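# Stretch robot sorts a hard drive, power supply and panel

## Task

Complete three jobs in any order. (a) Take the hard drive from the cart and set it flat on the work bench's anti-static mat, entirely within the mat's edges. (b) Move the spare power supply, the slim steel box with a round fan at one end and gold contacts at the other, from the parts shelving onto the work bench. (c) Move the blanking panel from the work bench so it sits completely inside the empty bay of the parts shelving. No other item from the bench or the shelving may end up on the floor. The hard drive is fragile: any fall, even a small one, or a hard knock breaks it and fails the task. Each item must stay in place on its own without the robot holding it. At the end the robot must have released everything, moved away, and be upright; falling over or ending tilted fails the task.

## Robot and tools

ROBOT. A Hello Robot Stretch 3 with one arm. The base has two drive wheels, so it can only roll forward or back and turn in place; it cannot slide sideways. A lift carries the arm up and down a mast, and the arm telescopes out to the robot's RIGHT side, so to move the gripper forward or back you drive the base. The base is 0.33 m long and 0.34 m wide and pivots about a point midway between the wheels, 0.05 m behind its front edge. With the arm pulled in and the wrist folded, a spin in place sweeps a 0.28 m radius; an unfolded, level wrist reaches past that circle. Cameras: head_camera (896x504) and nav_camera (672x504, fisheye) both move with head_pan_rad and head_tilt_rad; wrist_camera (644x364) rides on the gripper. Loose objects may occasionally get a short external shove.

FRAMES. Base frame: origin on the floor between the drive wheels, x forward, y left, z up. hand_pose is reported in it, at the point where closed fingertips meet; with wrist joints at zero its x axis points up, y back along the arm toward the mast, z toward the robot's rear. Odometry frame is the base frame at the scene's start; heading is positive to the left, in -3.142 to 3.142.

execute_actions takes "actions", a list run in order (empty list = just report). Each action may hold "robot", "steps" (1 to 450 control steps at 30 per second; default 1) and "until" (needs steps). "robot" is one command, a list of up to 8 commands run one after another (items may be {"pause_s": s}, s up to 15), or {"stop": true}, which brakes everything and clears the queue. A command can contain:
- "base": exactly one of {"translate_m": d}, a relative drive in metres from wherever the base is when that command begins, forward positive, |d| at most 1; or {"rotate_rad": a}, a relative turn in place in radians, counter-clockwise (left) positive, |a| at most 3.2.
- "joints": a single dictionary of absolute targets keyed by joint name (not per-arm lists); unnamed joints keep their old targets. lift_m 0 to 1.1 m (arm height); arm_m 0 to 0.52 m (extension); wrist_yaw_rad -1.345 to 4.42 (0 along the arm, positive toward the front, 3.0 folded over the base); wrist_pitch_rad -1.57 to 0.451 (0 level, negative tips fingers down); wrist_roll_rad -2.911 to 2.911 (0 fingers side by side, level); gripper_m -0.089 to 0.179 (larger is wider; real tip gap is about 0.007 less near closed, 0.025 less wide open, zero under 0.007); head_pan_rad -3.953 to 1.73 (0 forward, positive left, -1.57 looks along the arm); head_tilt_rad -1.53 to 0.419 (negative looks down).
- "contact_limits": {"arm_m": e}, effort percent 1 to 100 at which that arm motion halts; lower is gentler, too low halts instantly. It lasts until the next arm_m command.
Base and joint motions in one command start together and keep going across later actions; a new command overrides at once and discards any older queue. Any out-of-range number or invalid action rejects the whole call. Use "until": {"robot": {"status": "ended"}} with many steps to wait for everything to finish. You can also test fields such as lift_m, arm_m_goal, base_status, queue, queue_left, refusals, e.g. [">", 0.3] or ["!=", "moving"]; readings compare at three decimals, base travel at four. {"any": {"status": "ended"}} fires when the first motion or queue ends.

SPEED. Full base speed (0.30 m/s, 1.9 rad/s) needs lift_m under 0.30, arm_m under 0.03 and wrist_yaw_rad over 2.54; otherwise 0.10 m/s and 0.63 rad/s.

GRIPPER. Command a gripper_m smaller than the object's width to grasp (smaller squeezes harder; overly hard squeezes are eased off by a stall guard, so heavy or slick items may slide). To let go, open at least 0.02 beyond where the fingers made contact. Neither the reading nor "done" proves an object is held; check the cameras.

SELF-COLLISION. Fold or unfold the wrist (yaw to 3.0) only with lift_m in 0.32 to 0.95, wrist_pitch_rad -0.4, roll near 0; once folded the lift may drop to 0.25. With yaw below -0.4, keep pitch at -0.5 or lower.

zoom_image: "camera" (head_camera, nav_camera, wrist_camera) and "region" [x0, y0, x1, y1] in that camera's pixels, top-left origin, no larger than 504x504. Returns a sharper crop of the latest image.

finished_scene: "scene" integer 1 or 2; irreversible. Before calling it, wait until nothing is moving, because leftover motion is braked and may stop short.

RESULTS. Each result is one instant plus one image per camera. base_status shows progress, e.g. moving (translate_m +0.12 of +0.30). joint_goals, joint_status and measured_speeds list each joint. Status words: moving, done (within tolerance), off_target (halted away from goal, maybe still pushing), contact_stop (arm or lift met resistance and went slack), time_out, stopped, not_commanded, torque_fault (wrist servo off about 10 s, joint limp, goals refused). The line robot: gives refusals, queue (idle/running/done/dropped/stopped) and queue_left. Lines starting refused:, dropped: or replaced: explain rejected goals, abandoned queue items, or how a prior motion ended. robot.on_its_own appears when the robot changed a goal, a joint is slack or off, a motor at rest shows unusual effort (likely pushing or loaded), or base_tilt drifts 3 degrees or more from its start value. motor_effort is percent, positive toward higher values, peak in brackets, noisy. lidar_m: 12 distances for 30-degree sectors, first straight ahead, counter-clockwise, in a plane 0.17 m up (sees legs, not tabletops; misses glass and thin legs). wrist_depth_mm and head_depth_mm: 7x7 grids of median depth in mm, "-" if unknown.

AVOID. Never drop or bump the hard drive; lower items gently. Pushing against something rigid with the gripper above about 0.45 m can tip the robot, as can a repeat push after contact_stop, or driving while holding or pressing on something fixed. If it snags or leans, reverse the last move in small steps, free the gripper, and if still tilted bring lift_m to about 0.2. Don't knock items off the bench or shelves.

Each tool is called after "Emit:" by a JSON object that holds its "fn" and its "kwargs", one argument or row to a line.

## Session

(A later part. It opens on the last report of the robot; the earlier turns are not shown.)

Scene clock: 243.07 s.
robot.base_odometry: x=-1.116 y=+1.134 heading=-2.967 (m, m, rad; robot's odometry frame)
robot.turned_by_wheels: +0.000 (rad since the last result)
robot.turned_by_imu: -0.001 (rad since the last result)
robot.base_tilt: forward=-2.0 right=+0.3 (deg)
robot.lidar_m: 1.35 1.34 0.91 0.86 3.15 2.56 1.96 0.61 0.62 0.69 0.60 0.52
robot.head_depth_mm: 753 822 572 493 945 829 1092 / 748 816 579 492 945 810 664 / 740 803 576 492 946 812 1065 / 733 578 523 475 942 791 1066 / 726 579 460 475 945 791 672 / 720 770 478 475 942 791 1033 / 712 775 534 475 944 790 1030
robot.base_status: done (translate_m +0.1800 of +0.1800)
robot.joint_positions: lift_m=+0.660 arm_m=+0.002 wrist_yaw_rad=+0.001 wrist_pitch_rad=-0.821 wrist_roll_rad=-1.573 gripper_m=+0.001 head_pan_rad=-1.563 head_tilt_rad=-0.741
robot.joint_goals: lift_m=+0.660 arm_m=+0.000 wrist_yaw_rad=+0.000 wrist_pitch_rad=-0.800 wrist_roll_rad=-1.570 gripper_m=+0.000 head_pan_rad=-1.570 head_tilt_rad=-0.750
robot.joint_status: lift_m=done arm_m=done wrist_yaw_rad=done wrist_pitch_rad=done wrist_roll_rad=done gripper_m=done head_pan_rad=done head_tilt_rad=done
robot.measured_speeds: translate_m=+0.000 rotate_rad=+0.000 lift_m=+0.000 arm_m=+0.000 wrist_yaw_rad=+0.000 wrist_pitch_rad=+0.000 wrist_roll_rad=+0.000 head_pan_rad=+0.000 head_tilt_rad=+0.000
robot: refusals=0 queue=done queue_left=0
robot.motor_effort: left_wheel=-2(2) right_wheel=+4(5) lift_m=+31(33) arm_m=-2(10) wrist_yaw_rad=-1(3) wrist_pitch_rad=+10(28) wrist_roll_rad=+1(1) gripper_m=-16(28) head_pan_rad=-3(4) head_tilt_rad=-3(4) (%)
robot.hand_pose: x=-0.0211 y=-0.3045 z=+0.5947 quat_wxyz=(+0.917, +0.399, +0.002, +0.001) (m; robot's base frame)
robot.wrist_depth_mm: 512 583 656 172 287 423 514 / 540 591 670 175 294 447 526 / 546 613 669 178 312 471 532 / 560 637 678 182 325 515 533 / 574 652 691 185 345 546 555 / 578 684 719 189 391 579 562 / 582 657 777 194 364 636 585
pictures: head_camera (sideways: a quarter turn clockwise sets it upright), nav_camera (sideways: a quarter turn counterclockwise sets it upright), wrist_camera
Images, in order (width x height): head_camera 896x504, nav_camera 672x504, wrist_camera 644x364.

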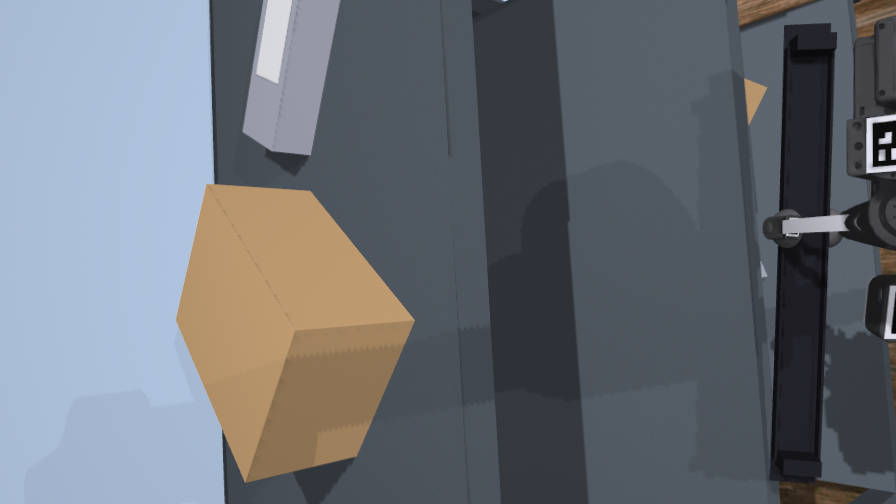

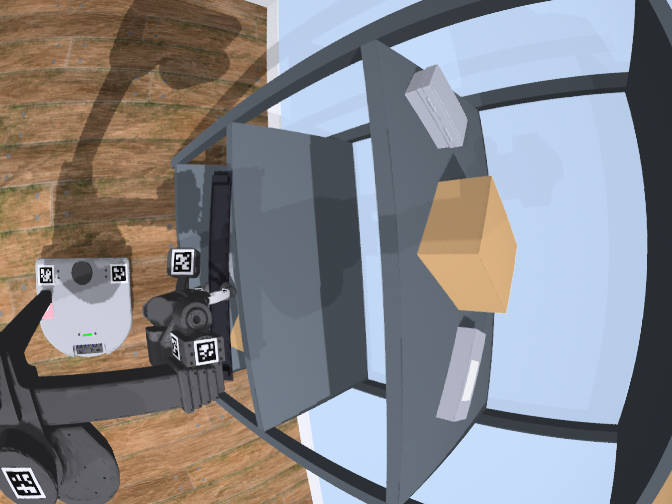

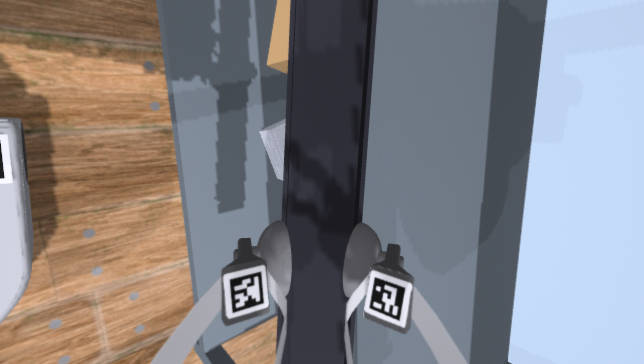

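Emit:
{"fn": "execute_actions", "kwargs": {
  "actions": [
    {"robot":[{"joints":{"lift_m":0.71}},{"joints":{"arm_m":0.28}}],"steps":450,"until":{"robot":{"status":"ended"}}}
  ]
}}

Scene clock: 247.53 s.
robot.base_odometry: x=-1.116 y=+1.134 heading=-2.967 (m, m, rad; robot's odometry frame)
robot.turned_by_wheels: +0.000 (rad since the last result)
robot.turned_by_imu: -0.001 (rad since the last result)
robot.base_tilt: forward=-2.1 right=+0.3 (deg)
robot.lidar_m: 1.35 1.35 0.91 0.86 3.13 2.57 1.96 0.61 0.62 0.69 0.61 0.52
robot.head_depth_mm: 754 821 572 493 939 828 - / 748 815 581 476 - 802 1113 / 739 804 576 474 893 810 1098 / 734 578 524 475 896 792 1094 / 727 577 460 475 892 792 1097 / 720 772 478 475 894 790 1089 / 712 774 534 476 944 789 1090
robot.base_status: done (translate_m +0.1800 of +0.1800)
robot.joint_positions: lift_m=+0.710 arm_m=+0.280 wrist_yaw_rad=+0.000 wrist_pitch_rad=-0.819 wrist_roll_rad=-1.573 gripper_m=+0.001 head_pan_rad=-1.563 head_tilt_rad=-0.741
robot.joint_goals: lift_m=+0.710 arm_m=+0.280 wrist_yaw_rad=+0.000 wrist_pitch_rad=-0.800 wrist_roll_rad=-1.570 gripper_m=+0.000 head_pan_rad=-1.570 head_tilt_rad=-0.750
robot.joint_status: lift_m=done arm_m=done wrist_yaw_rad=done wrist_pitch_rad=done wrist_roll_rad=done gripper_m=done head_pan_rad=done head_tilt_rad=done
robot.measured_speeds: translate_m=+0.000 rotate_rad=+0.000 lift_m=+0.000 arm_m=+0.000 wrist_yaw_rad=+0.000 wrist_pitch_rad=+0.000 wrist_roll_rad=+0.000 head_pan_rad=+0.000 head_tilt_rad=+0.000
robot: refusals=0 queue=done queue_left=0
robot.motor_effort: left_wheel=-2(2) right_wheel=+4(4) lift_m=+31(32) arm_m=+3(6) wrist_yaw_rad=+0(1) wrist_pitch_rad=+10(10) wrist_roll_rad=+1(1) gripper_m=-16(16) head_pan_rad=-3(3) head_tilt_rad=-4(3) (%)
robot.hand_pose: x=-0.0213 y=-0.5821 z=+0.6450 quat_wxyz=(+0.917, +0.399, +0.002, +0.001) (m; robot's base frame)
robot.wrist_depth_mm: 166 186 224 172 367 359 300 / 170 192 230 174 381 369 309 / 172 195 233 178 398 375 313 / 175 200 241 182 414 387 320 / 177 204 241 185 438 400 326 / 180 208 235 189 483 409 334 / 183 208 264 192 459 420 341
pictures: head_camera (sideways: a quarter turn clockwise sets it upright), nav_camera (sideways: a quarter turn counterclockwise sets it upright), wrist_camera
Images, in order (width x height): head_camera 896x504, nav_camera 672x504, wrist_camera 644x364.

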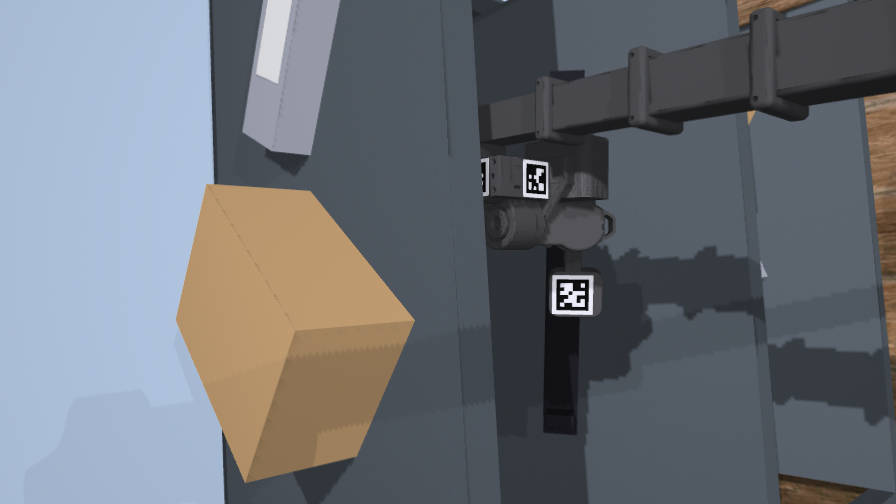

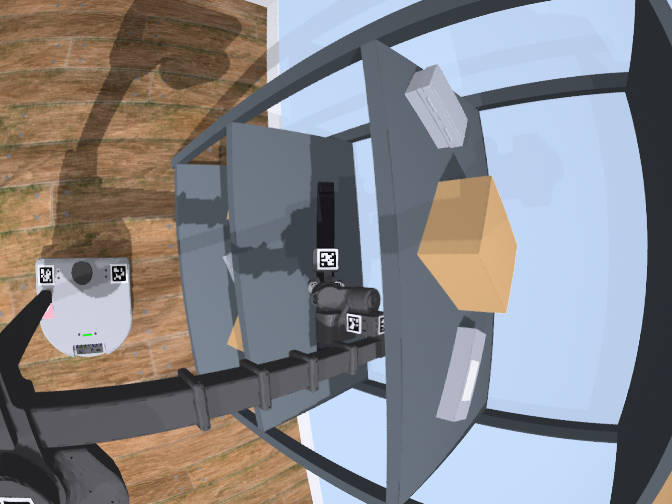

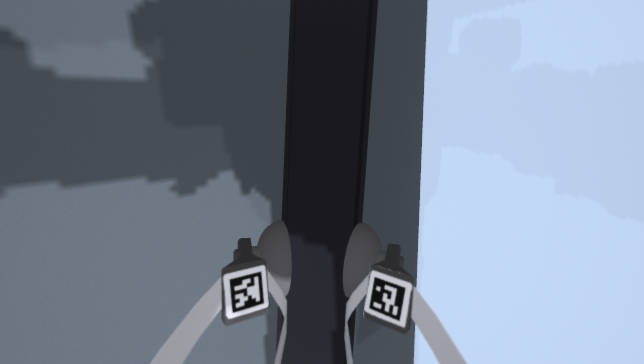

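Emit:
{"fn": "execute_actions", "kwargs": {
  "actions": [
    {"robot":[{"joints":{"arm_m":0.24}},{"joints":{"lift_m":0.64}}],"steps":200,"until":{"robot":{"status":"ended"}}},
    {"robot":{"joints":{"gripper_m":0.08}},"steps":45},
    {"robot":[{"joints":{"lift_m":0.74}},{"joints":{"arm_m":0.0}}],"steps":300,"until":{"robot":{"status":"ended"}}}
  ]
}}

Scene clock: 253.00 s.
robot.base_odometry: x=-1.116 y=+1.134 heading=-2.967 (m, m, rad; robot's odometry frame)
robot.turned_by_wheels: +0.000 (rad since the last result)
robot.turned_by_imu: -0.001 (rad since the last result)
robot.base_tilt: forward=-2.1 right=+0.4 (deg)
robot.lidar_m: 1.35 1.35 0.91 0.86 3.17 2.57 1.95 0.61 0.62 0.69 0.60 0.52
robot.head_depth_mm: 753 822 571 491 942 812 - / 749 813 580 475 - 793 1096 / 739 802 575 474 - 809 1095 / 733 578 523 474 969 791 1092 / 726 576 459 474 969 790 1095 / 721 772 477 474 945 792 1092 / 711 775 533 475 942 792 1092
robot.base_status: done (translate_m +0.1800 of +0.1800)
robot.joint_positions: lift_m=+0.733 arm_m=+0.240 wrist_yaw_rad=+0.000 wrist_pitch_rad=-0.807 wrist_roll_rad=-1.573 gripper_m=+0.080 head_pan_rad=-1.563 head_tilt_rad=-0.741
robot.joint_goals: lift_m=+0.734 arm_m=+0.240 wrist_yaw_rad=+0.000 wrist_pitch_rad=-0.800 wrist_roll_rad=-1.570 gripper_m=+0.080 head_pan_rad=-1.570 head_tilt_rad=-0.750
robot.joint_status: lift_m=contact_stop arm_m=done wrist_yaw_rad=done wrist_pitch_rad=done wrist_roll_rad=done gripper_m=done head_pan_rad=done head_tilt_rad=done
robot.measured_speeds: translate_m=+0.000 rotate_rad=+0.000 lift_m=-0.014 arm_m=+0.000 wrist_yaw_rad=+0.000 wrist_pitch_rad=+0.000 wrist_roll_rad=+0.000 head_pan_rad=+0.000 head_tilt_rad=+0.000
robot: refusals=0 queue=dropped queue_left=0
robot.on_its_own: lift_m is slack since a contact_stop, until your next command for it (your +0.740 is given up)
robot.motor_effort: left_wheel=-3(3) right_wheel=+4(5) lift_m=+43(55) arm_m=+1(1) wrist_yaw_rad=+1(0) wrist_pitch_rad=+4(11) wrist_roll_rad=+1(1) gripper_m=+0(82) head_pan_rad=-3(3) head_tilt_rad=-4(4) (%)
robot.hand_pose: x=-0.0213 y=-0.5448 z=+0.6703 quat_wxyz=(+0.920, +0.393, +0.002, +0.000) (m; robot's base frame)
robot.wrist_depth_mm: 183 207 248 311 416 387 329 / 185 211 252 320 435 404 330 / 188 215 259 330 446 406 341 / 191 218 266 344 468 417 355 / 194 223 267 352 483 427 360 / 200 227 302 365 438 437 366 / 204 229 287 374 531 441 379
pictures: head_camera (sideways: a quarter turn clockwise sets it upright), nav_camera (sideways: a quarter turn counterclockwise sets it upright), wrist_camera
dropped: robot: command 0 of its queue: lift_m: contact_stop
Images, in order (width x height): head_camera 896x504, nav_camera 672x504, wrist_camera 644x364.

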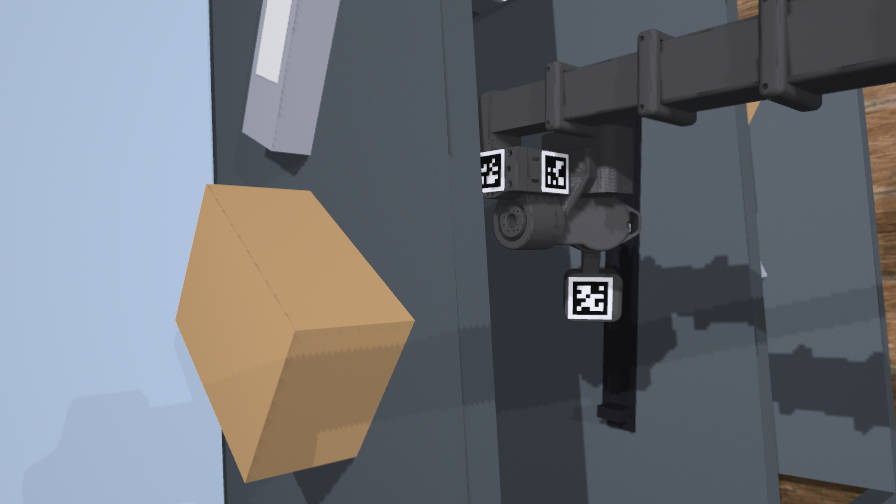

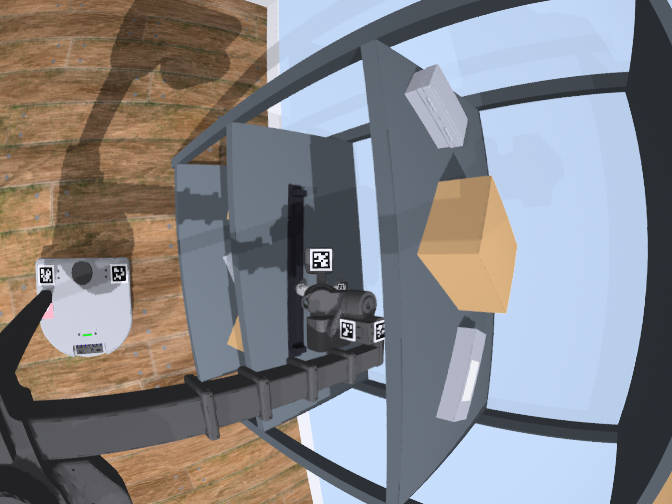

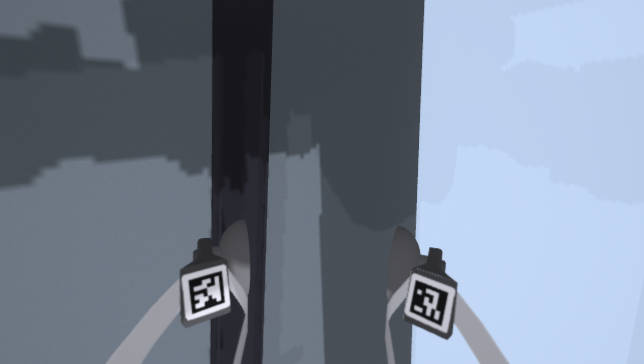

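Emit:
{"fn": "execute_actions", "kwargs": {
  "actions": [
    {"robot":[{"joints":{"lift_m":0.715}},{"joints":{"arm_m":0.0}},{"joints":{"lift_m":1.1,"gripper_m":0.15,"wrist_pitch_rad":-0.75},"base":{"translate_m":-0.2}},{"joints":{"head_tilt_rad":-0.55}}],"steps":450,"until":{"robot":{"status":"ended"}}}
  ]
}}

Scene clock: 261.93 s.
robot.base_odometry: x=-0.919 y=+1.168 heading=-2.967 (m, m, rad; robot's odometry frame)
robot.turned_by_wheels: +0.000 (rad since the last result)
robot.turned_by_imu: -0.002 (rad since the last result)
robot.base_tilt: forward=-2.0 right=+0.3 (deg)
robot.lidar_m: 1.55 1.32 0.89 0.94 3.10 2.36 1.77 1.43 0.49 0.56 0.69 0.68
robot.head_depth_mm: - - - - - - 714 / - - - - - - 726 / - - - - - - 728 / 738 809 875 587 - 906 746 / 735 803 858 599 - 875 746 / 725 796 849 593 - 852 745 / 720 786 828 549 492 856 745
robot.base_status: done (translate_m -0.2000 of -0.2000)
robot.joint_positions: lift_m=+1.100 arm_m=+0.002 wrist_yaw_rad=+0.000 wrist_pitch_rad=-0.764 wrist_roll_rad=-1.573 gripper_m=+0.150 head_pan_rad=-1.563 head_tilt_rad=-0.557
robot.joint_goals: lift_m=+1.100 arm_m=+0.000 wrist_yaw_rad=+0.000 wrist_pitch_rad=-0.750 wrist_roll_rad=-1.570 gripper_m=+0.150 head_pan_rad=-1.570 head_tilt_rad=-0.550
robot.joint_status: lift_m=done arm_m=done wrist_yaw_rad=done wrist_pitch_rad=done wrist_roll_rad=done gripper_m=done head_pan_rad=done head_tilt_rad=done
robot.measured_speeds: translate_m=+0.000 rotate_rad=+0.000 lift_m=+0.000 arm_m=+0.000 wrist_yaw_rad=+0.000 wrist_pitch_rad=+0.000 wrist_roll_rad=+0.000 head_pan_rad=+0.000 head_tilt_rad=+0.000
robot: refusals=0 queue=done queue_left=0
robot.motor_effort: left_wheel=-1(4) right_wheel=+2(4) lift_m=+31(36) arm_m=-2(2) wrist_yaw_rad=-1(0) wrist_pitch_rad=+7(8) wrist_roll_rad=+1(1) gripper_m=+0(81) head_pan_rad=-3(3) head_tilt_rad=+3(18) (%)
robot.hand_pose: x=-0.0213 y=-0.3158 z=+1.0439 quat_wxyz=(+0.928, +0.373, +0.002, +0.000) (m; robot's base frame)
robot.wrist_depth_mm: 849 867 641 749 288 326 488 / 882 941 666 751 298 476 526 / 913 975 685 778 308 393 537 / 899 994 708 851 326 560 547 / 872 - 705 874 342 631 558 / 935 - - - 359 - 549 / 923 - - 449 372 747 565
pictures: head_camera (sideways: a quarter turn clockwise sets it upright), nav_camera (sideways: a quarter turn counterclockwise sets it upright), wrist_camera
Images, in order (width x height): head_camera 896x504, nav_camera 672x504, wrist_camera 644x364.

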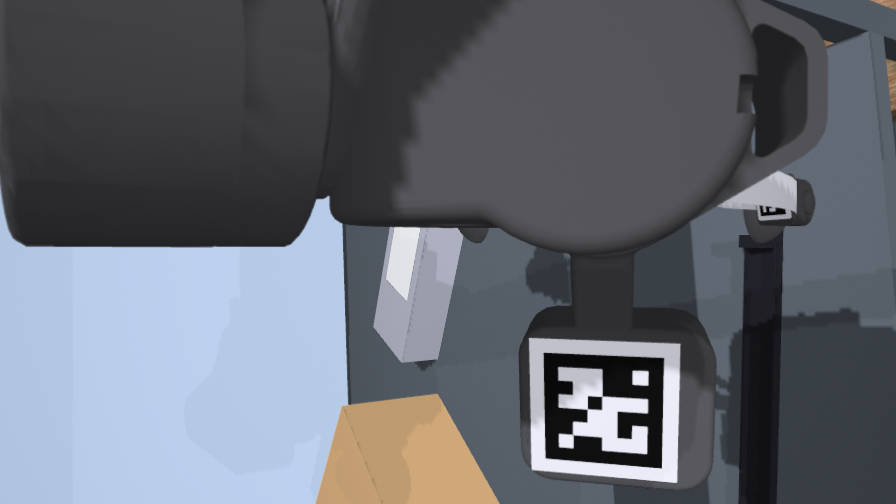

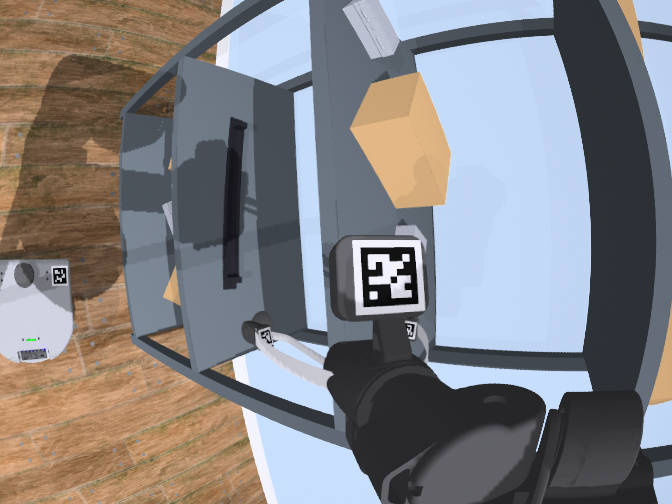

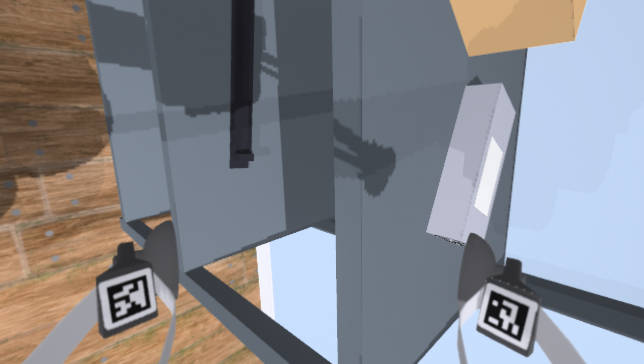

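Emit:
{"fn": "execute_actions", "kwargs": {
  "actions": [
    {"robot":[{"base":{"translate_m":0.04},"joints":{"wrist_pitch_rad":-0.5,"gripper_m":0.14}},{"joints":{"arm_m":0.17}}],"steps":450,"until":{"robot":{"status":"ended"}}}
  ]
}}

Scene clock: 266.47 s.
robot.base_odometry: x=-0.958 y=+1.161 heading=-2.967 (m, m, rad; robot's odometry frame)
robot.turned_by_wheels: +0.000 (rad since the last result)
robot.turned_by_imu: -0.001 (rad since the last result)
robot.base_tilt: forward=-2.1 right=+0.3 (deg)
robot.lidar_m: 1.51 1.33 0.89 0.89 3.51 2.40 1.80 1.42 0.51 0.57 0.67 0.65
robot.head_depth_mm: - - 937 615 512 1319 746 / - - - 588 512 902 745 / 726 - - 571 492 902 747 / 729 802 859 595 492 902 746 / 731 797 850 597 492 903 745 / 722 792 835 562 492 901 747 / 716 781 640 512 473 901 746
robot.base_status: done (translate_m +0.0400 of +0.0400)
robot.joint_positions: lift_m=+1.100 arm_m=+0.170 wrist_yaw_rad=+0.000 wrist_pitch_rad=-0.518 wrist_roll_rad=-1.573 gripper_m=+0.140 head_pan_rad=-1.563 head_tilt_rad=-0.557
robot.joint_goals: lift_m=+1.100 arm_m=+0.170 wrist_yaw_rad=+0.000 wrist_pitch_rad=-0.500 wrist_roll_rad=-1.570 gripper_m=+0.140 head_pan_rad=-1.570 head_tilt_rad=-0.550
robot.joint_status: lift_m=done arm_m=done wrist_yaw_rad=done wrist_pitch_rad=done wrist_roll_rad=done gripper_m=done head_pan_rad=done head_tilt_rad=done
robot.measured_speeds: translate_m=+0.000 rotate_rad=+0.000 lift_m=+0.000 arm_m=+0.000 wrist_yaw_rad=+0.000 wrist_pitch_rad=+0.000 wrist_roll_rad=+0.000 head_pan_rad=+0.000 head_tilt_rad=+0.000
robot: refusals=0 queue=done queue_left=0
robot.motor_effort: left_wheel=-2(1) right_wheel=+2(6) lift_m=+30(30) arm_m=+3(8) wrist_yaw_rad=+0(0) wrist_pitch_rad=+9(9) wrist_roll_rad=+1(1) gripper_m=-1(51) head_pan_rad=-3(3) head_tilt_rad=+2(3) (%)
robot.hand_pose: x=-0.0213 y=-0.5254 z=+1.0909 quat_wxyz=(+0.967, +0.256, +0.002, +0.000) (m; robot's base frame)
robot.wrist_depth_mm: 139 164 215 216 456 420 374 / 140 167 220 319 485 433 390 / 143 170 224 260 510 447 396 / 146 173 228 268 526 458 404 / 146 170 235 278 536 471 415 / 150 - 227 375 557 467 425 / - 184 227 388 518 459 436
pictures: head_camera (sideways: a quarter turn clockwise sets it upright), nav_camera (sideways: a quarter turn counterclockwise sets it upright), wrist_camera
Images, in order (width x height): head_camera 896x504, nav_camera 672x504, wrist_camera 644x364.

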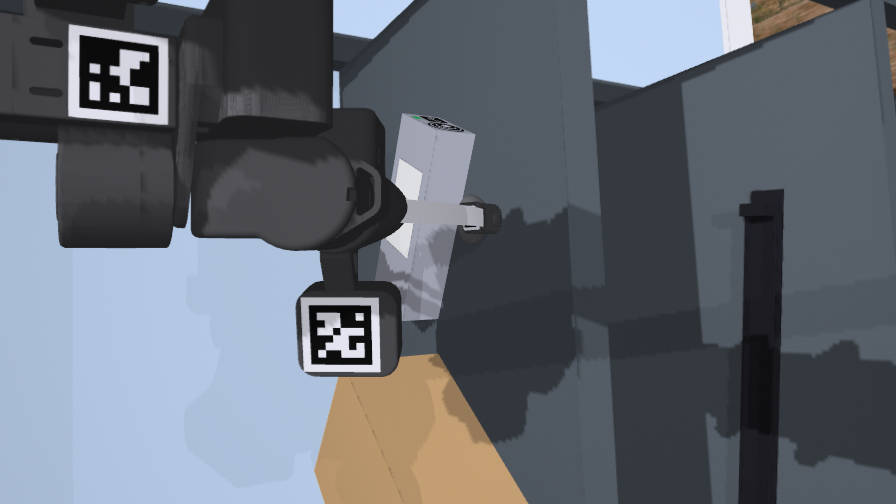

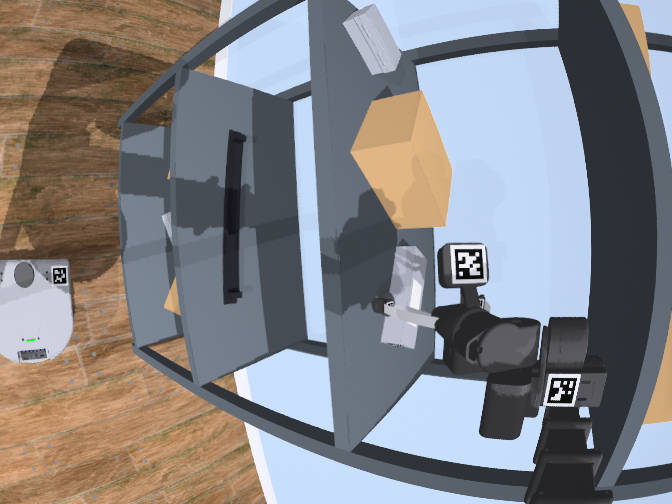

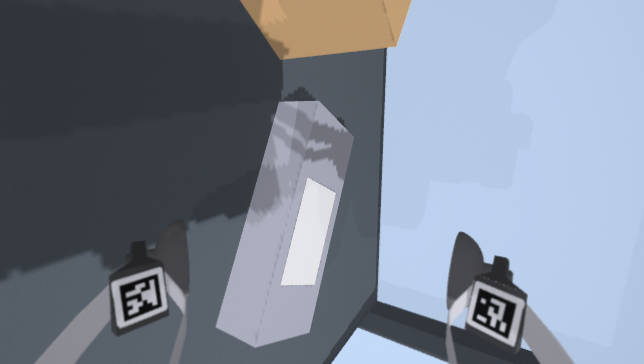

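Emit:
{"fn": "execute_actions", "kwargs": {
  "actions": [
    {"robot":{"joints":{"wrist_pitch_rad":-0.95,"arm_m":0.25,"wrist_roll_rad":-1.35,"gripper_m":0.13}},"steps":150,"until":{"robot":{"status":"ended"}}}
  ]
}}

Scene clock: 268.40 s.
robot.base_odometry: x=-0.958 y=+1.161 heading=-2.967 (m, m, rad; robot's odometry frame)
robot.turned_by_wheels: +0.000 (rad since the last result)
robot.turned_by_imu: +0.018 (rad since the last result)
robot.base_tilt: forward=-3.0 right=-1.1 (deg)
robot.lidar_m: 1.51 1.28 0.88 0.88 3.45 2.38 1.80 1.40 0.51 0.90 0.91 0.65
robot.head_depth_mm: - 800 905 646 533 1314 777 / - - 911 632 537 925 759 / 751 - - 602 538 923 759 / 760 834 884 624 517 927 762 / 760 828 867 646 518 930 764 / 755 821 873 596 520 931 767 / 748 816 857 540 522 935 768
robot.base_status: done (translate_m +0.0400 of +0.0400)
robot.joint_positions: lift_m=+1.101 arm_m=+0.249 wrist_yaw_rad=+0.005 wrist_pitch_rad=-0.902 wrist_roll_rad=-1.339 gripper_m=+0.130 head_pan_rad=-1.563 head_tilt_rad=-0.557
robot.joint_goals: lift_m=+1.100 arm_m=+0.250 wrist_yaw_rad=+0.000 wrist_pitch_rad=-0.950 wrist_roll_rad=-1.350 gripper_m=+0.130 head_pan_rad=-1.570 head_tilt_rad=-0.550
robot.joint_status: lift_m=done arm_m=done wrist_yaw_rad=done wrist_pitch_rad=done wrist_roll_rad=done gripper_m=done head_pan_rad=done head_tilt_rad=done
robot.measured_speeds: translate_m=+0.000 rotate_rad=+0.000 lift_m=+0.000 arm_m=+0.000 wrist_yaw_rad=+0.000 wrist_pitch_rad=+0.000 wrist_roll_rad=+0.000 head_pan_rad=+0.000 head_tilt_rad=+0.000
robot: refusals=0 queue=done queue_left=0
robot.on_its_own: wrist_pitch_rad is at rest, and its effort (-23) is outside its rest range (-20 to +32)
robot.motor_effort: left_wheel=-1(2) right_wheel=+1(2) lift_m=+4(30) arm_m=+5(8) wrist_yaw_rad=-4(5) wrist_pitch_rad=-23(60) wrist_roll_rad=-5(4) gripper_m=+8(50) head_pan_rad=-3(3) head_tilt_rad=+3(3) (%)
robot.hand_pose: x=-0.0207 y=-0.5344 z=+1.0238 quat_wxyz=(+0.894, +0.434, -0.103, -0.048) (m; robot's base frame)
robot.wrist_depth_mm: 142 160 190 218 303 394 354 / 141 158 188 231 301 403 369 / 142 159 187 230 232 418 379 / 145 157 186 228 229 420 391 / 834 157 189 222 227 413 411 / 889 150 193 219 217 455 429 / 861 160 185 218 224 402 394
pictures: head_camera (sideways: a quarter turn clockwise sets it upright), nav_camera (sideways: a quarter turn counterclockwise sets it upright), wrist_camera
Images, in order (width x height): head_camera 896x504, nav_camera 672x504, wrist_camera 644x364.

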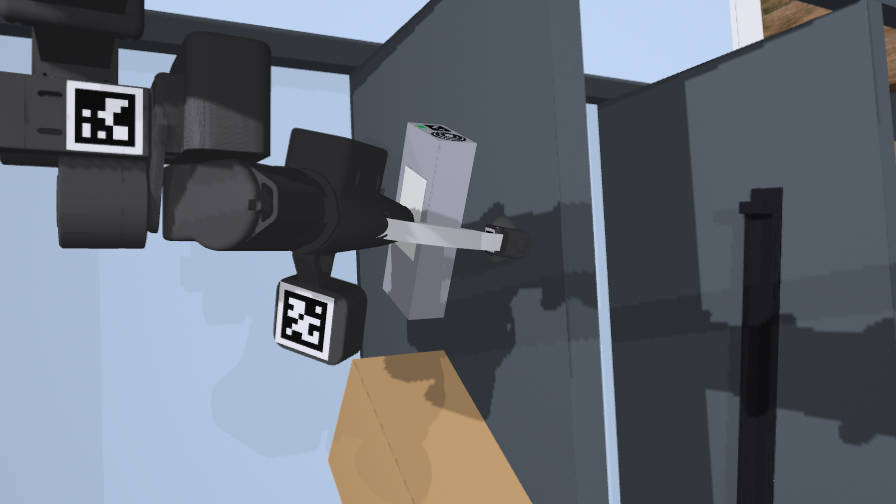

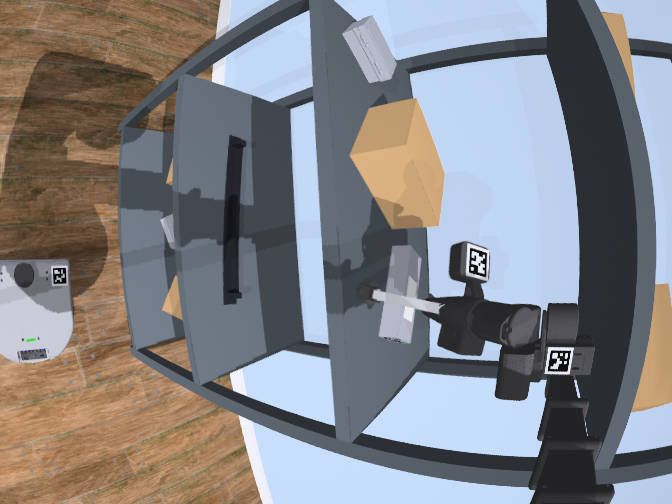

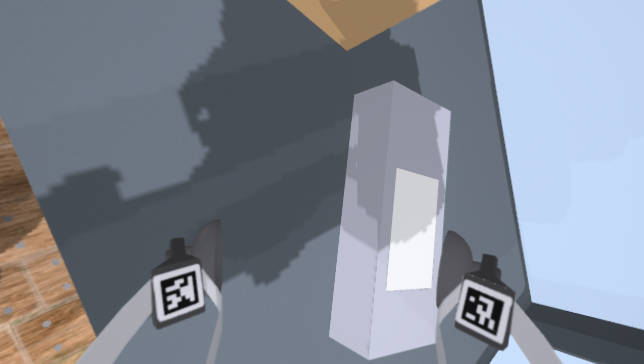

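Emit:
{"fn": "execute_actions", "kwargs": {
  "actions": [
    {"robot":{"joints":{"wrist_pitch_rad":-0.87,"arm_m":0.26}},"steps":30},
    {"robot":{"joints":{"gripper_m":0.07}},"steps":30},
    {"robot":{"joints":{"wrist_pitch_rad":-0.95}},"steps":25},
    {"robot":{"joints":{"gripper_m":-0.01}},"steps":45}
  ]
}}

Scene clock: 280.67 s.
robot.base_odometry: x=-0.958 y=+1.161 heading=-2.967 (m, m, rad; robot's odometry frame)
robot.turned_by_wheels: +0.000 (rad since the last result)
robot.turned_by_imu: -0.037 (rad since the last result)
robot.base_tilt: forward=-2.1 right=+0.3 (deg)
robot.lidar_m: 1.51 1.35 0.90 0.88 3.58 2.41 1.80 1.46 0.51 0.57 0.67 0.65
robot.head_depth_mm: - 807 909 623 518 1348 747 / - - 888 606 497 909 750 / 729 - - 570 496 906 748 / 733 807 848 593 497 909 750 / 731 799 840 608 496 909 749 / 722 787 838 574 478 912 751 / 715 779 822 523 476 906 749
robot.base_status: done (translate_m +0.0400 of +0.0400)
robot.joint_positions: lift_m=+1.100 arm_m=+0.260 wrist_yaw_rad=+0.001 wrist_pitch_rad=-0.854 wrist_roll_rad=-1.352 gripper_m=-0.009 head_pan_rad=-1.564 head_tilt_rad=-0.551
robot.joint_goals: lift_m=+1.100 arm_m=+0.260 wrist_yaw_rad=+0.000 wrist_pitch_rad=-0.950 wrist_roll_rad=-1.350 gripper_m=-0.010 head_pan_rad=-1.570 head_tilt_rad=-0.550
robot.joint_status: lift_m=done arm_m=done wrist_yaw_rad=done wrist_pitch_rad=off_target wrist_roll_rad=done gripper_m=done head_pan_rad=done head_tilt_rad=done
robot.measured_speeds: translate_m=+0.000 rotate_rad=+0.000 lift_m=+0.000 arm_m=+0.000 wrist_yaw_rad=+0.000 wrist_pitch_rad=+0.000 wrist_roll_rad=+0.000 head_pan_rad=+0.000 head_tilt_rad=+0.000
robot: refusals=0 queue=done queue_left=0
robot.on_its_own: wrist_pitch_rad is at rest, and its effort (-47) is outside its rest range (-20 to +32)
robot.motor_effort: left_wheel=+1(10) right_wheel=+0(25) lift_m=+17(21) arm_m=+1(9) wrist_yaw_rad=+0(7) wrist_pitch_rad=-47(50) wrist_roll_rad=+1(5) gripper_m=-20(96) head_pan_rad=-3(3) head_tilt_rad=+0(3) (%)
robot.hand_pose: x=-0.0213 y=-0.5551 z=+1.0302 quat_wxyz=(+0.905, +0.412, -0.099, -0.045) (m; robot's base frame)
robot.wrist_depth_mm: 130 146 174 218 287 366 317 / 129 146 175 197 287 377 329 / 130 146 174 193 216 387 341 / 129 146 173 185 215 401 362 / 129 145 174 181 256 416 383 / 129 145 169 171 309 413 398 / 129 146 178 178 204 400 360
pictures: head_camera (sideways: a quarter turn clockwise sets it upright), nav_camera (sideways: a quarter turn counterclockwise sets it upright), wrist_camera
Images, in order (width x height): head_camera 896x504, nav_camera 672x504, wrist_camera 644x364.

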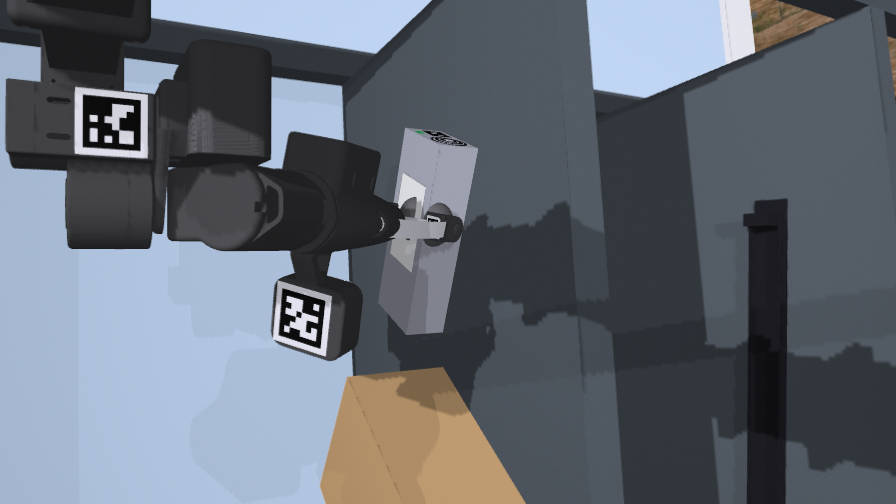

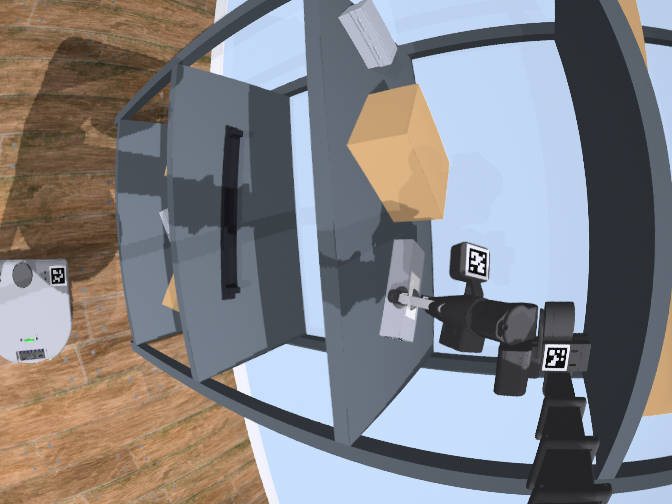

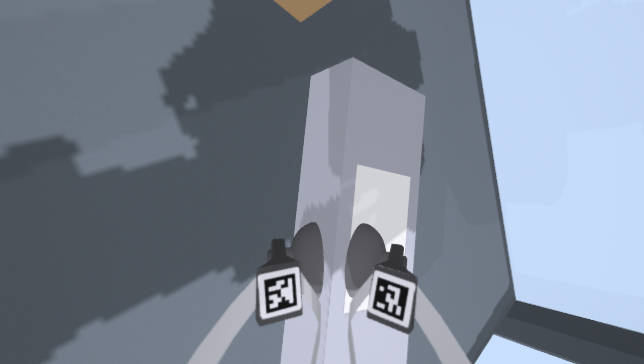

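Emit:
{"fn": "execute_actions", "kwargs": {
  "actions": [
    {"robot":{"joints":{"wrist_pitch_rad":-0.65}},"steps":25},
    {"robot":{"joints":{"gripper_m":0.11,"arm_m":0.30}},"steps":45},
    {"robot":{"joints":{"wrist_pitch_rad":-0.92,"arm_m":0.33}},"steps":45}
  ]
}}

Scene clock: 285.23 s.
robot.base_odometry: x=-0.958 y=+1.161 heading=-2.967 (m, m, rad; robot's odometry frame)
robot.turned_by_wheels: +0.000 (rad since the last result)
robot.turned_by_imu: +0.007 (rad since the last result)
robot.base_tilt: forward=-2.4 right=-0.4 (deg)
robot.lidar_m: 1.51 1.33 0.89 0.89 3.09 2.40 1.80 1.44 0.51 0.58 0.91 0.65
robot.head_depth_mm: - 794 915 637 526 1344 754 / 749 845 892 638 528 915 756 / 740 - 864 628 506 918 756 / 747 818 878 639 508 918 757 / 744 812 884 640 509 920 757 / 737 801 857 587 509 920 758 / 729 794 835 533 490 920 757
robot.base_status: done (translate_m +0.0400 of +0.0400)
robot.joint_positions: lift_m=+1.101 arm_m=+0.330 wrist_yaw_rad=+0.001 wrist_pitch_rad=-0.743 wrist_roll_rad=-1.352 gripper_m=+0.109 head_pan_rad=-1.564 head_tilt_rad=-0.551
robot.joint_goals: lift_m=+1.100 arm_m=+0.330 wrist_yaw_rad=+0.000 wrist_pitch_rad=-0.920 wrist_roll_rad=-1.350 gripper_m=+0.110 head_pan_rad=-1.570 head_tilt_rad=-0.550
robot.joint_status: lift_m=done arm_m=done wrist_yaw_rad=done wrist_pitch_rad=off_target wrist_roll_rad=done gripper_m=done head_pan_rad=done head_tilt_rad=done
robot.measured_speeds: translate_m=+0.000 rotate_rad=+0.000 lift_m=+0.000 arm_m=+0.000 wrist_yaw_rad=+0.000 wrist_pitch_rad=+0.000 wrist_roll_rad=+0.000 head_pan_rad=+0.000 head_tilt_rad=+0.000
robot: refusals=0 queue=dropped queue_left=0
robot.on_its_own: wrist_pitch_rad is at rest, and its effort (-87) is outside its rest range (-20 to +32)
robot.motor_effort: left_wheel=+0(2) right_wheel=+1(7) lift_m=+7(24) arm_m=+4(0) wrist_yaw_rad=+1(12) wrist_pitch_rad=-87(94) wrist_roll_rad=+0(1) gripper_m=+27(91) head_pan_rad=-3(2) head_tilt_rad=+1(1) (%)
robot.hand_pose: x=-0.0212 y=-0.6471 z=+1.0486 quat_wxyz=(+0.926, +0.361, -0.101, -0.040) (m; robot's base frame)
robot.wrist_depth_mm: 146 164 207 275 358 311 265 / 146 166 201 272 369 327 276 / 145 166 192 209 379 341 290 / 143 164 188 207 387 354 301 / 142 163 190 205 370 373 318 / 142 162 187 208 340 387 331 / 141 160 178 203 370 377 343
pictures: head_camera (sideways: a quarter turn clockwise sets it upright), nav_camera (sideways: a quarter turn counterclockwise sets it upright), wrist_camera
Images, in order (width x height): head_camera 896x504, nav_camera 672x504, wrist_camera 644x364.

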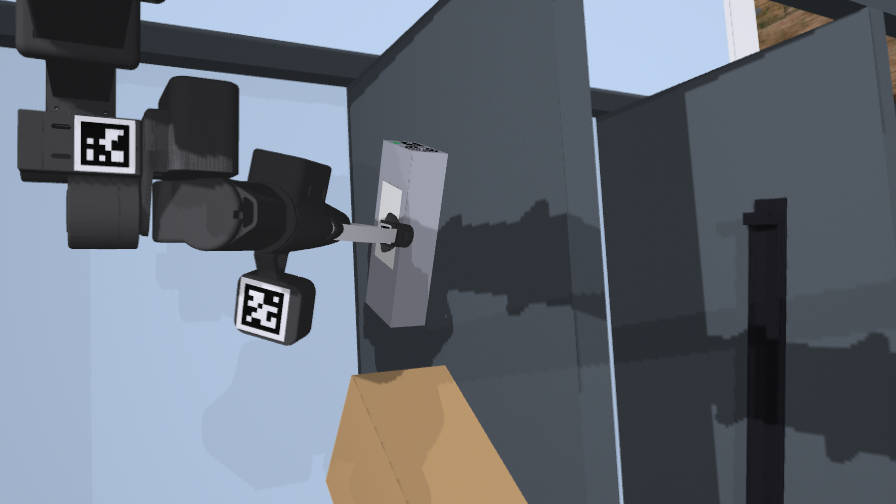

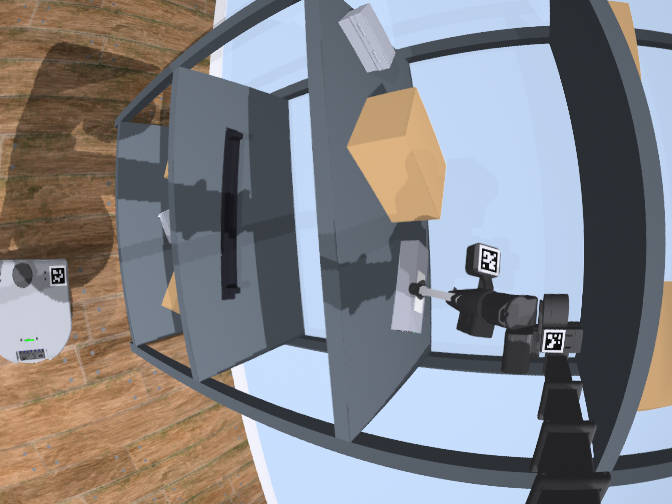

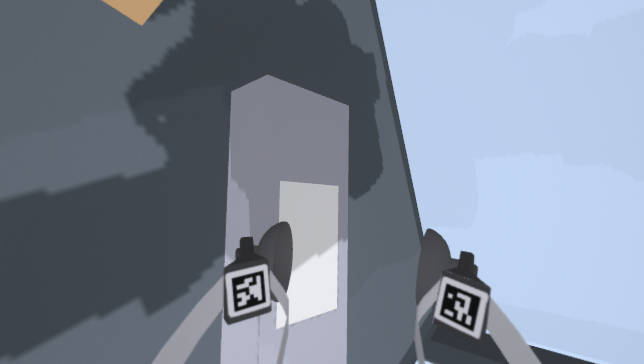

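Emit:
{"fn": "execute_actions", "kwargs": {
  "actions": [
    {"robot":{"joints":{"wrist_pitch_rad":-0.7}},"steps":15},
    {"robot":{"joints":{"arm_m":0.285}},"steps":30},
    {"robot":{"joints":{"wrist_pitch_rad":-0.92}},"steps":30}
  ]
}}

Scene clock: 287.90 s.
robot.base_odometry: x=-0.958 y=+1.161 heading=-2.967 (m, m, rad; robot's odometry frame)
robot.turned_by_wheels: +0.000 (rad since the last result)
robot.turned_by_imu: -0.015 (rad since the last result)
robot.base_tilt: forward=-2.1 right=+0.3 (deg)
robot.lidar_m: 1.51 1.36 0.90 0.89 3.08 2.41 1.80 1.46 0.51 0.57 0.68 0.65
robot.head_depth_mm: - 787 914 623 516 1354 748 / - - 877 623 495 906 749 / 729 - 834 603 496 908 748 / 734 805 853 604 496 907 749 / 730 797 834 622 495 906 749 / 723 788 839 578 477 909 751 / 714 781 822 525 477 906 748
robot.base_status: done (translate_m +0.0400 of +0.0400)
robot.joint_positions: lift_m=+1.101 arm_m=+0.286 wrist_yaw_rad=+0.006 wrist_pitch_rad=-0.697 wrist_roll_rad=-1.350 gripper_m=+0.109 head_pan_rad=-1.564 head_tilt_rad=-0.551
robot.joint_goals: lift_m=+1.100 arm_m=+0.285 wrist_yaw_rad=+0.000 wrist_pitch_rad=-0.920 wrist_roll_rad=-1.350 gripper_m=+0.110 head_pan_rad=-1.570 head_tilt_rad=-0.550
robot.joint_status: lift_m=done arm_m=done wrist_yaw_rad=done wrist_pitch_rad=off_target wrist_roll_rad=done gripper_m=done head_pan_rad=done head_tilt_rad=done
robot.measured_speeds: translate_m=+0.000 rotate_rad=+0.000 lift_m=+0.000 arm_m=+0.000 wrist_yaw_rad=+0.000 wrist_pitch_rad=+0.000 wrist_roll_rad=+0.000 head_pan_rad=+0.000 head_tilt_rad=+0.000
robot: refusals=0 queue=dropped queue_left=0
robot.on_its_own: wrist_pitch_rad is at rest, and its effort (-100) is outside its rest range (-20 to +32)
robot.motor_effort: left_wheel=+3(3) right_wheel=-6(9) lift_m=+14(16) arm_m=-3(8) wrist_yaw_rad=-6(7) wrist_pitch_rad=-100(100) wrist_roll_rad=+0(1) gripper_m=+28(29) head_pan_rad=-3(2) head_tilt_rad=+1(0) (%)
robot.hand_pose: x=-0.0202 y=-0.6115 z=+1.0564 quat_wxyz=(+0.934, +0.340, -0.102, -0.035) (m; robot's base frame)
robot.wrist_depth_mm: 142 164 207 278 370 327 289 / 141 163 193 272 377 346 297 / 141 162 189 210 401 358 310 / 140 161 188 207 402 382 324 / 139 160 187 213 382 406 343 / 138 160 185 207 348 420 360 / 137 158 183 200 382 373 350
pictures: head_camera (sideways: a quarter turn clockwise sets it upright), nav_camera (sideways: a quarter turn counterclockwise sets it upright), wrist_camera
Images, in order (width x height): head_camera 896x504, nav_camera 672x504, wrist_camera 644x364.

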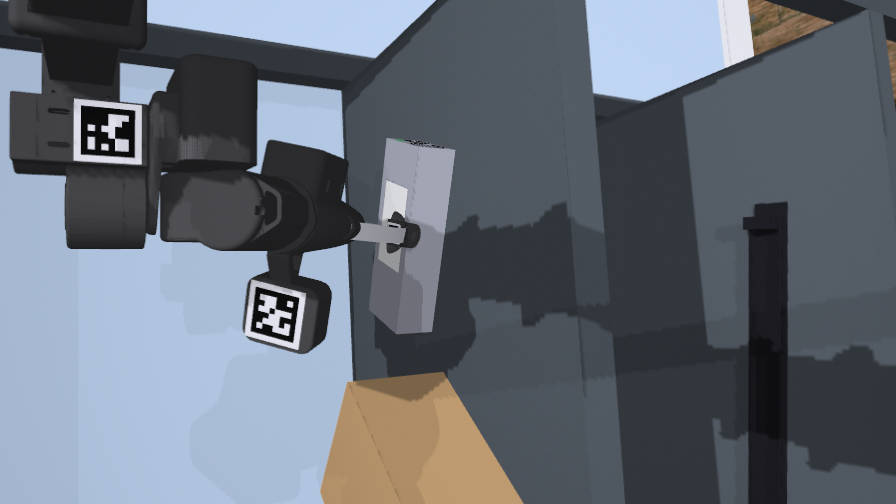

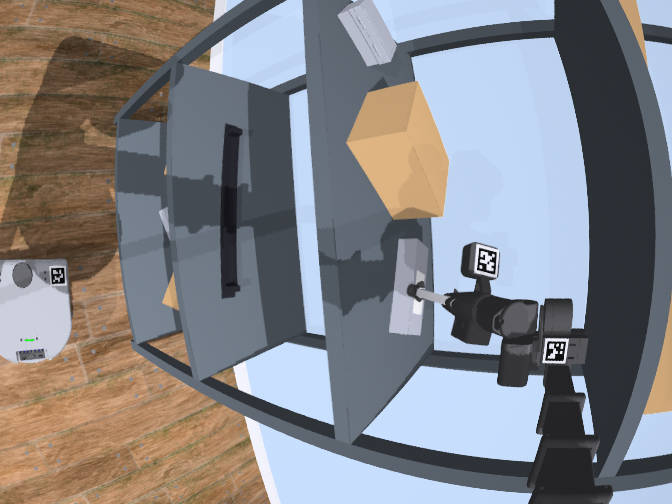

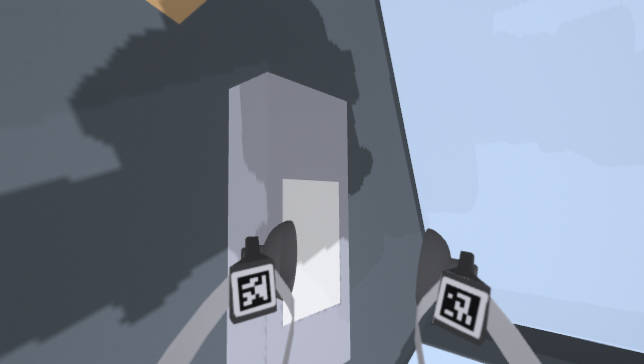

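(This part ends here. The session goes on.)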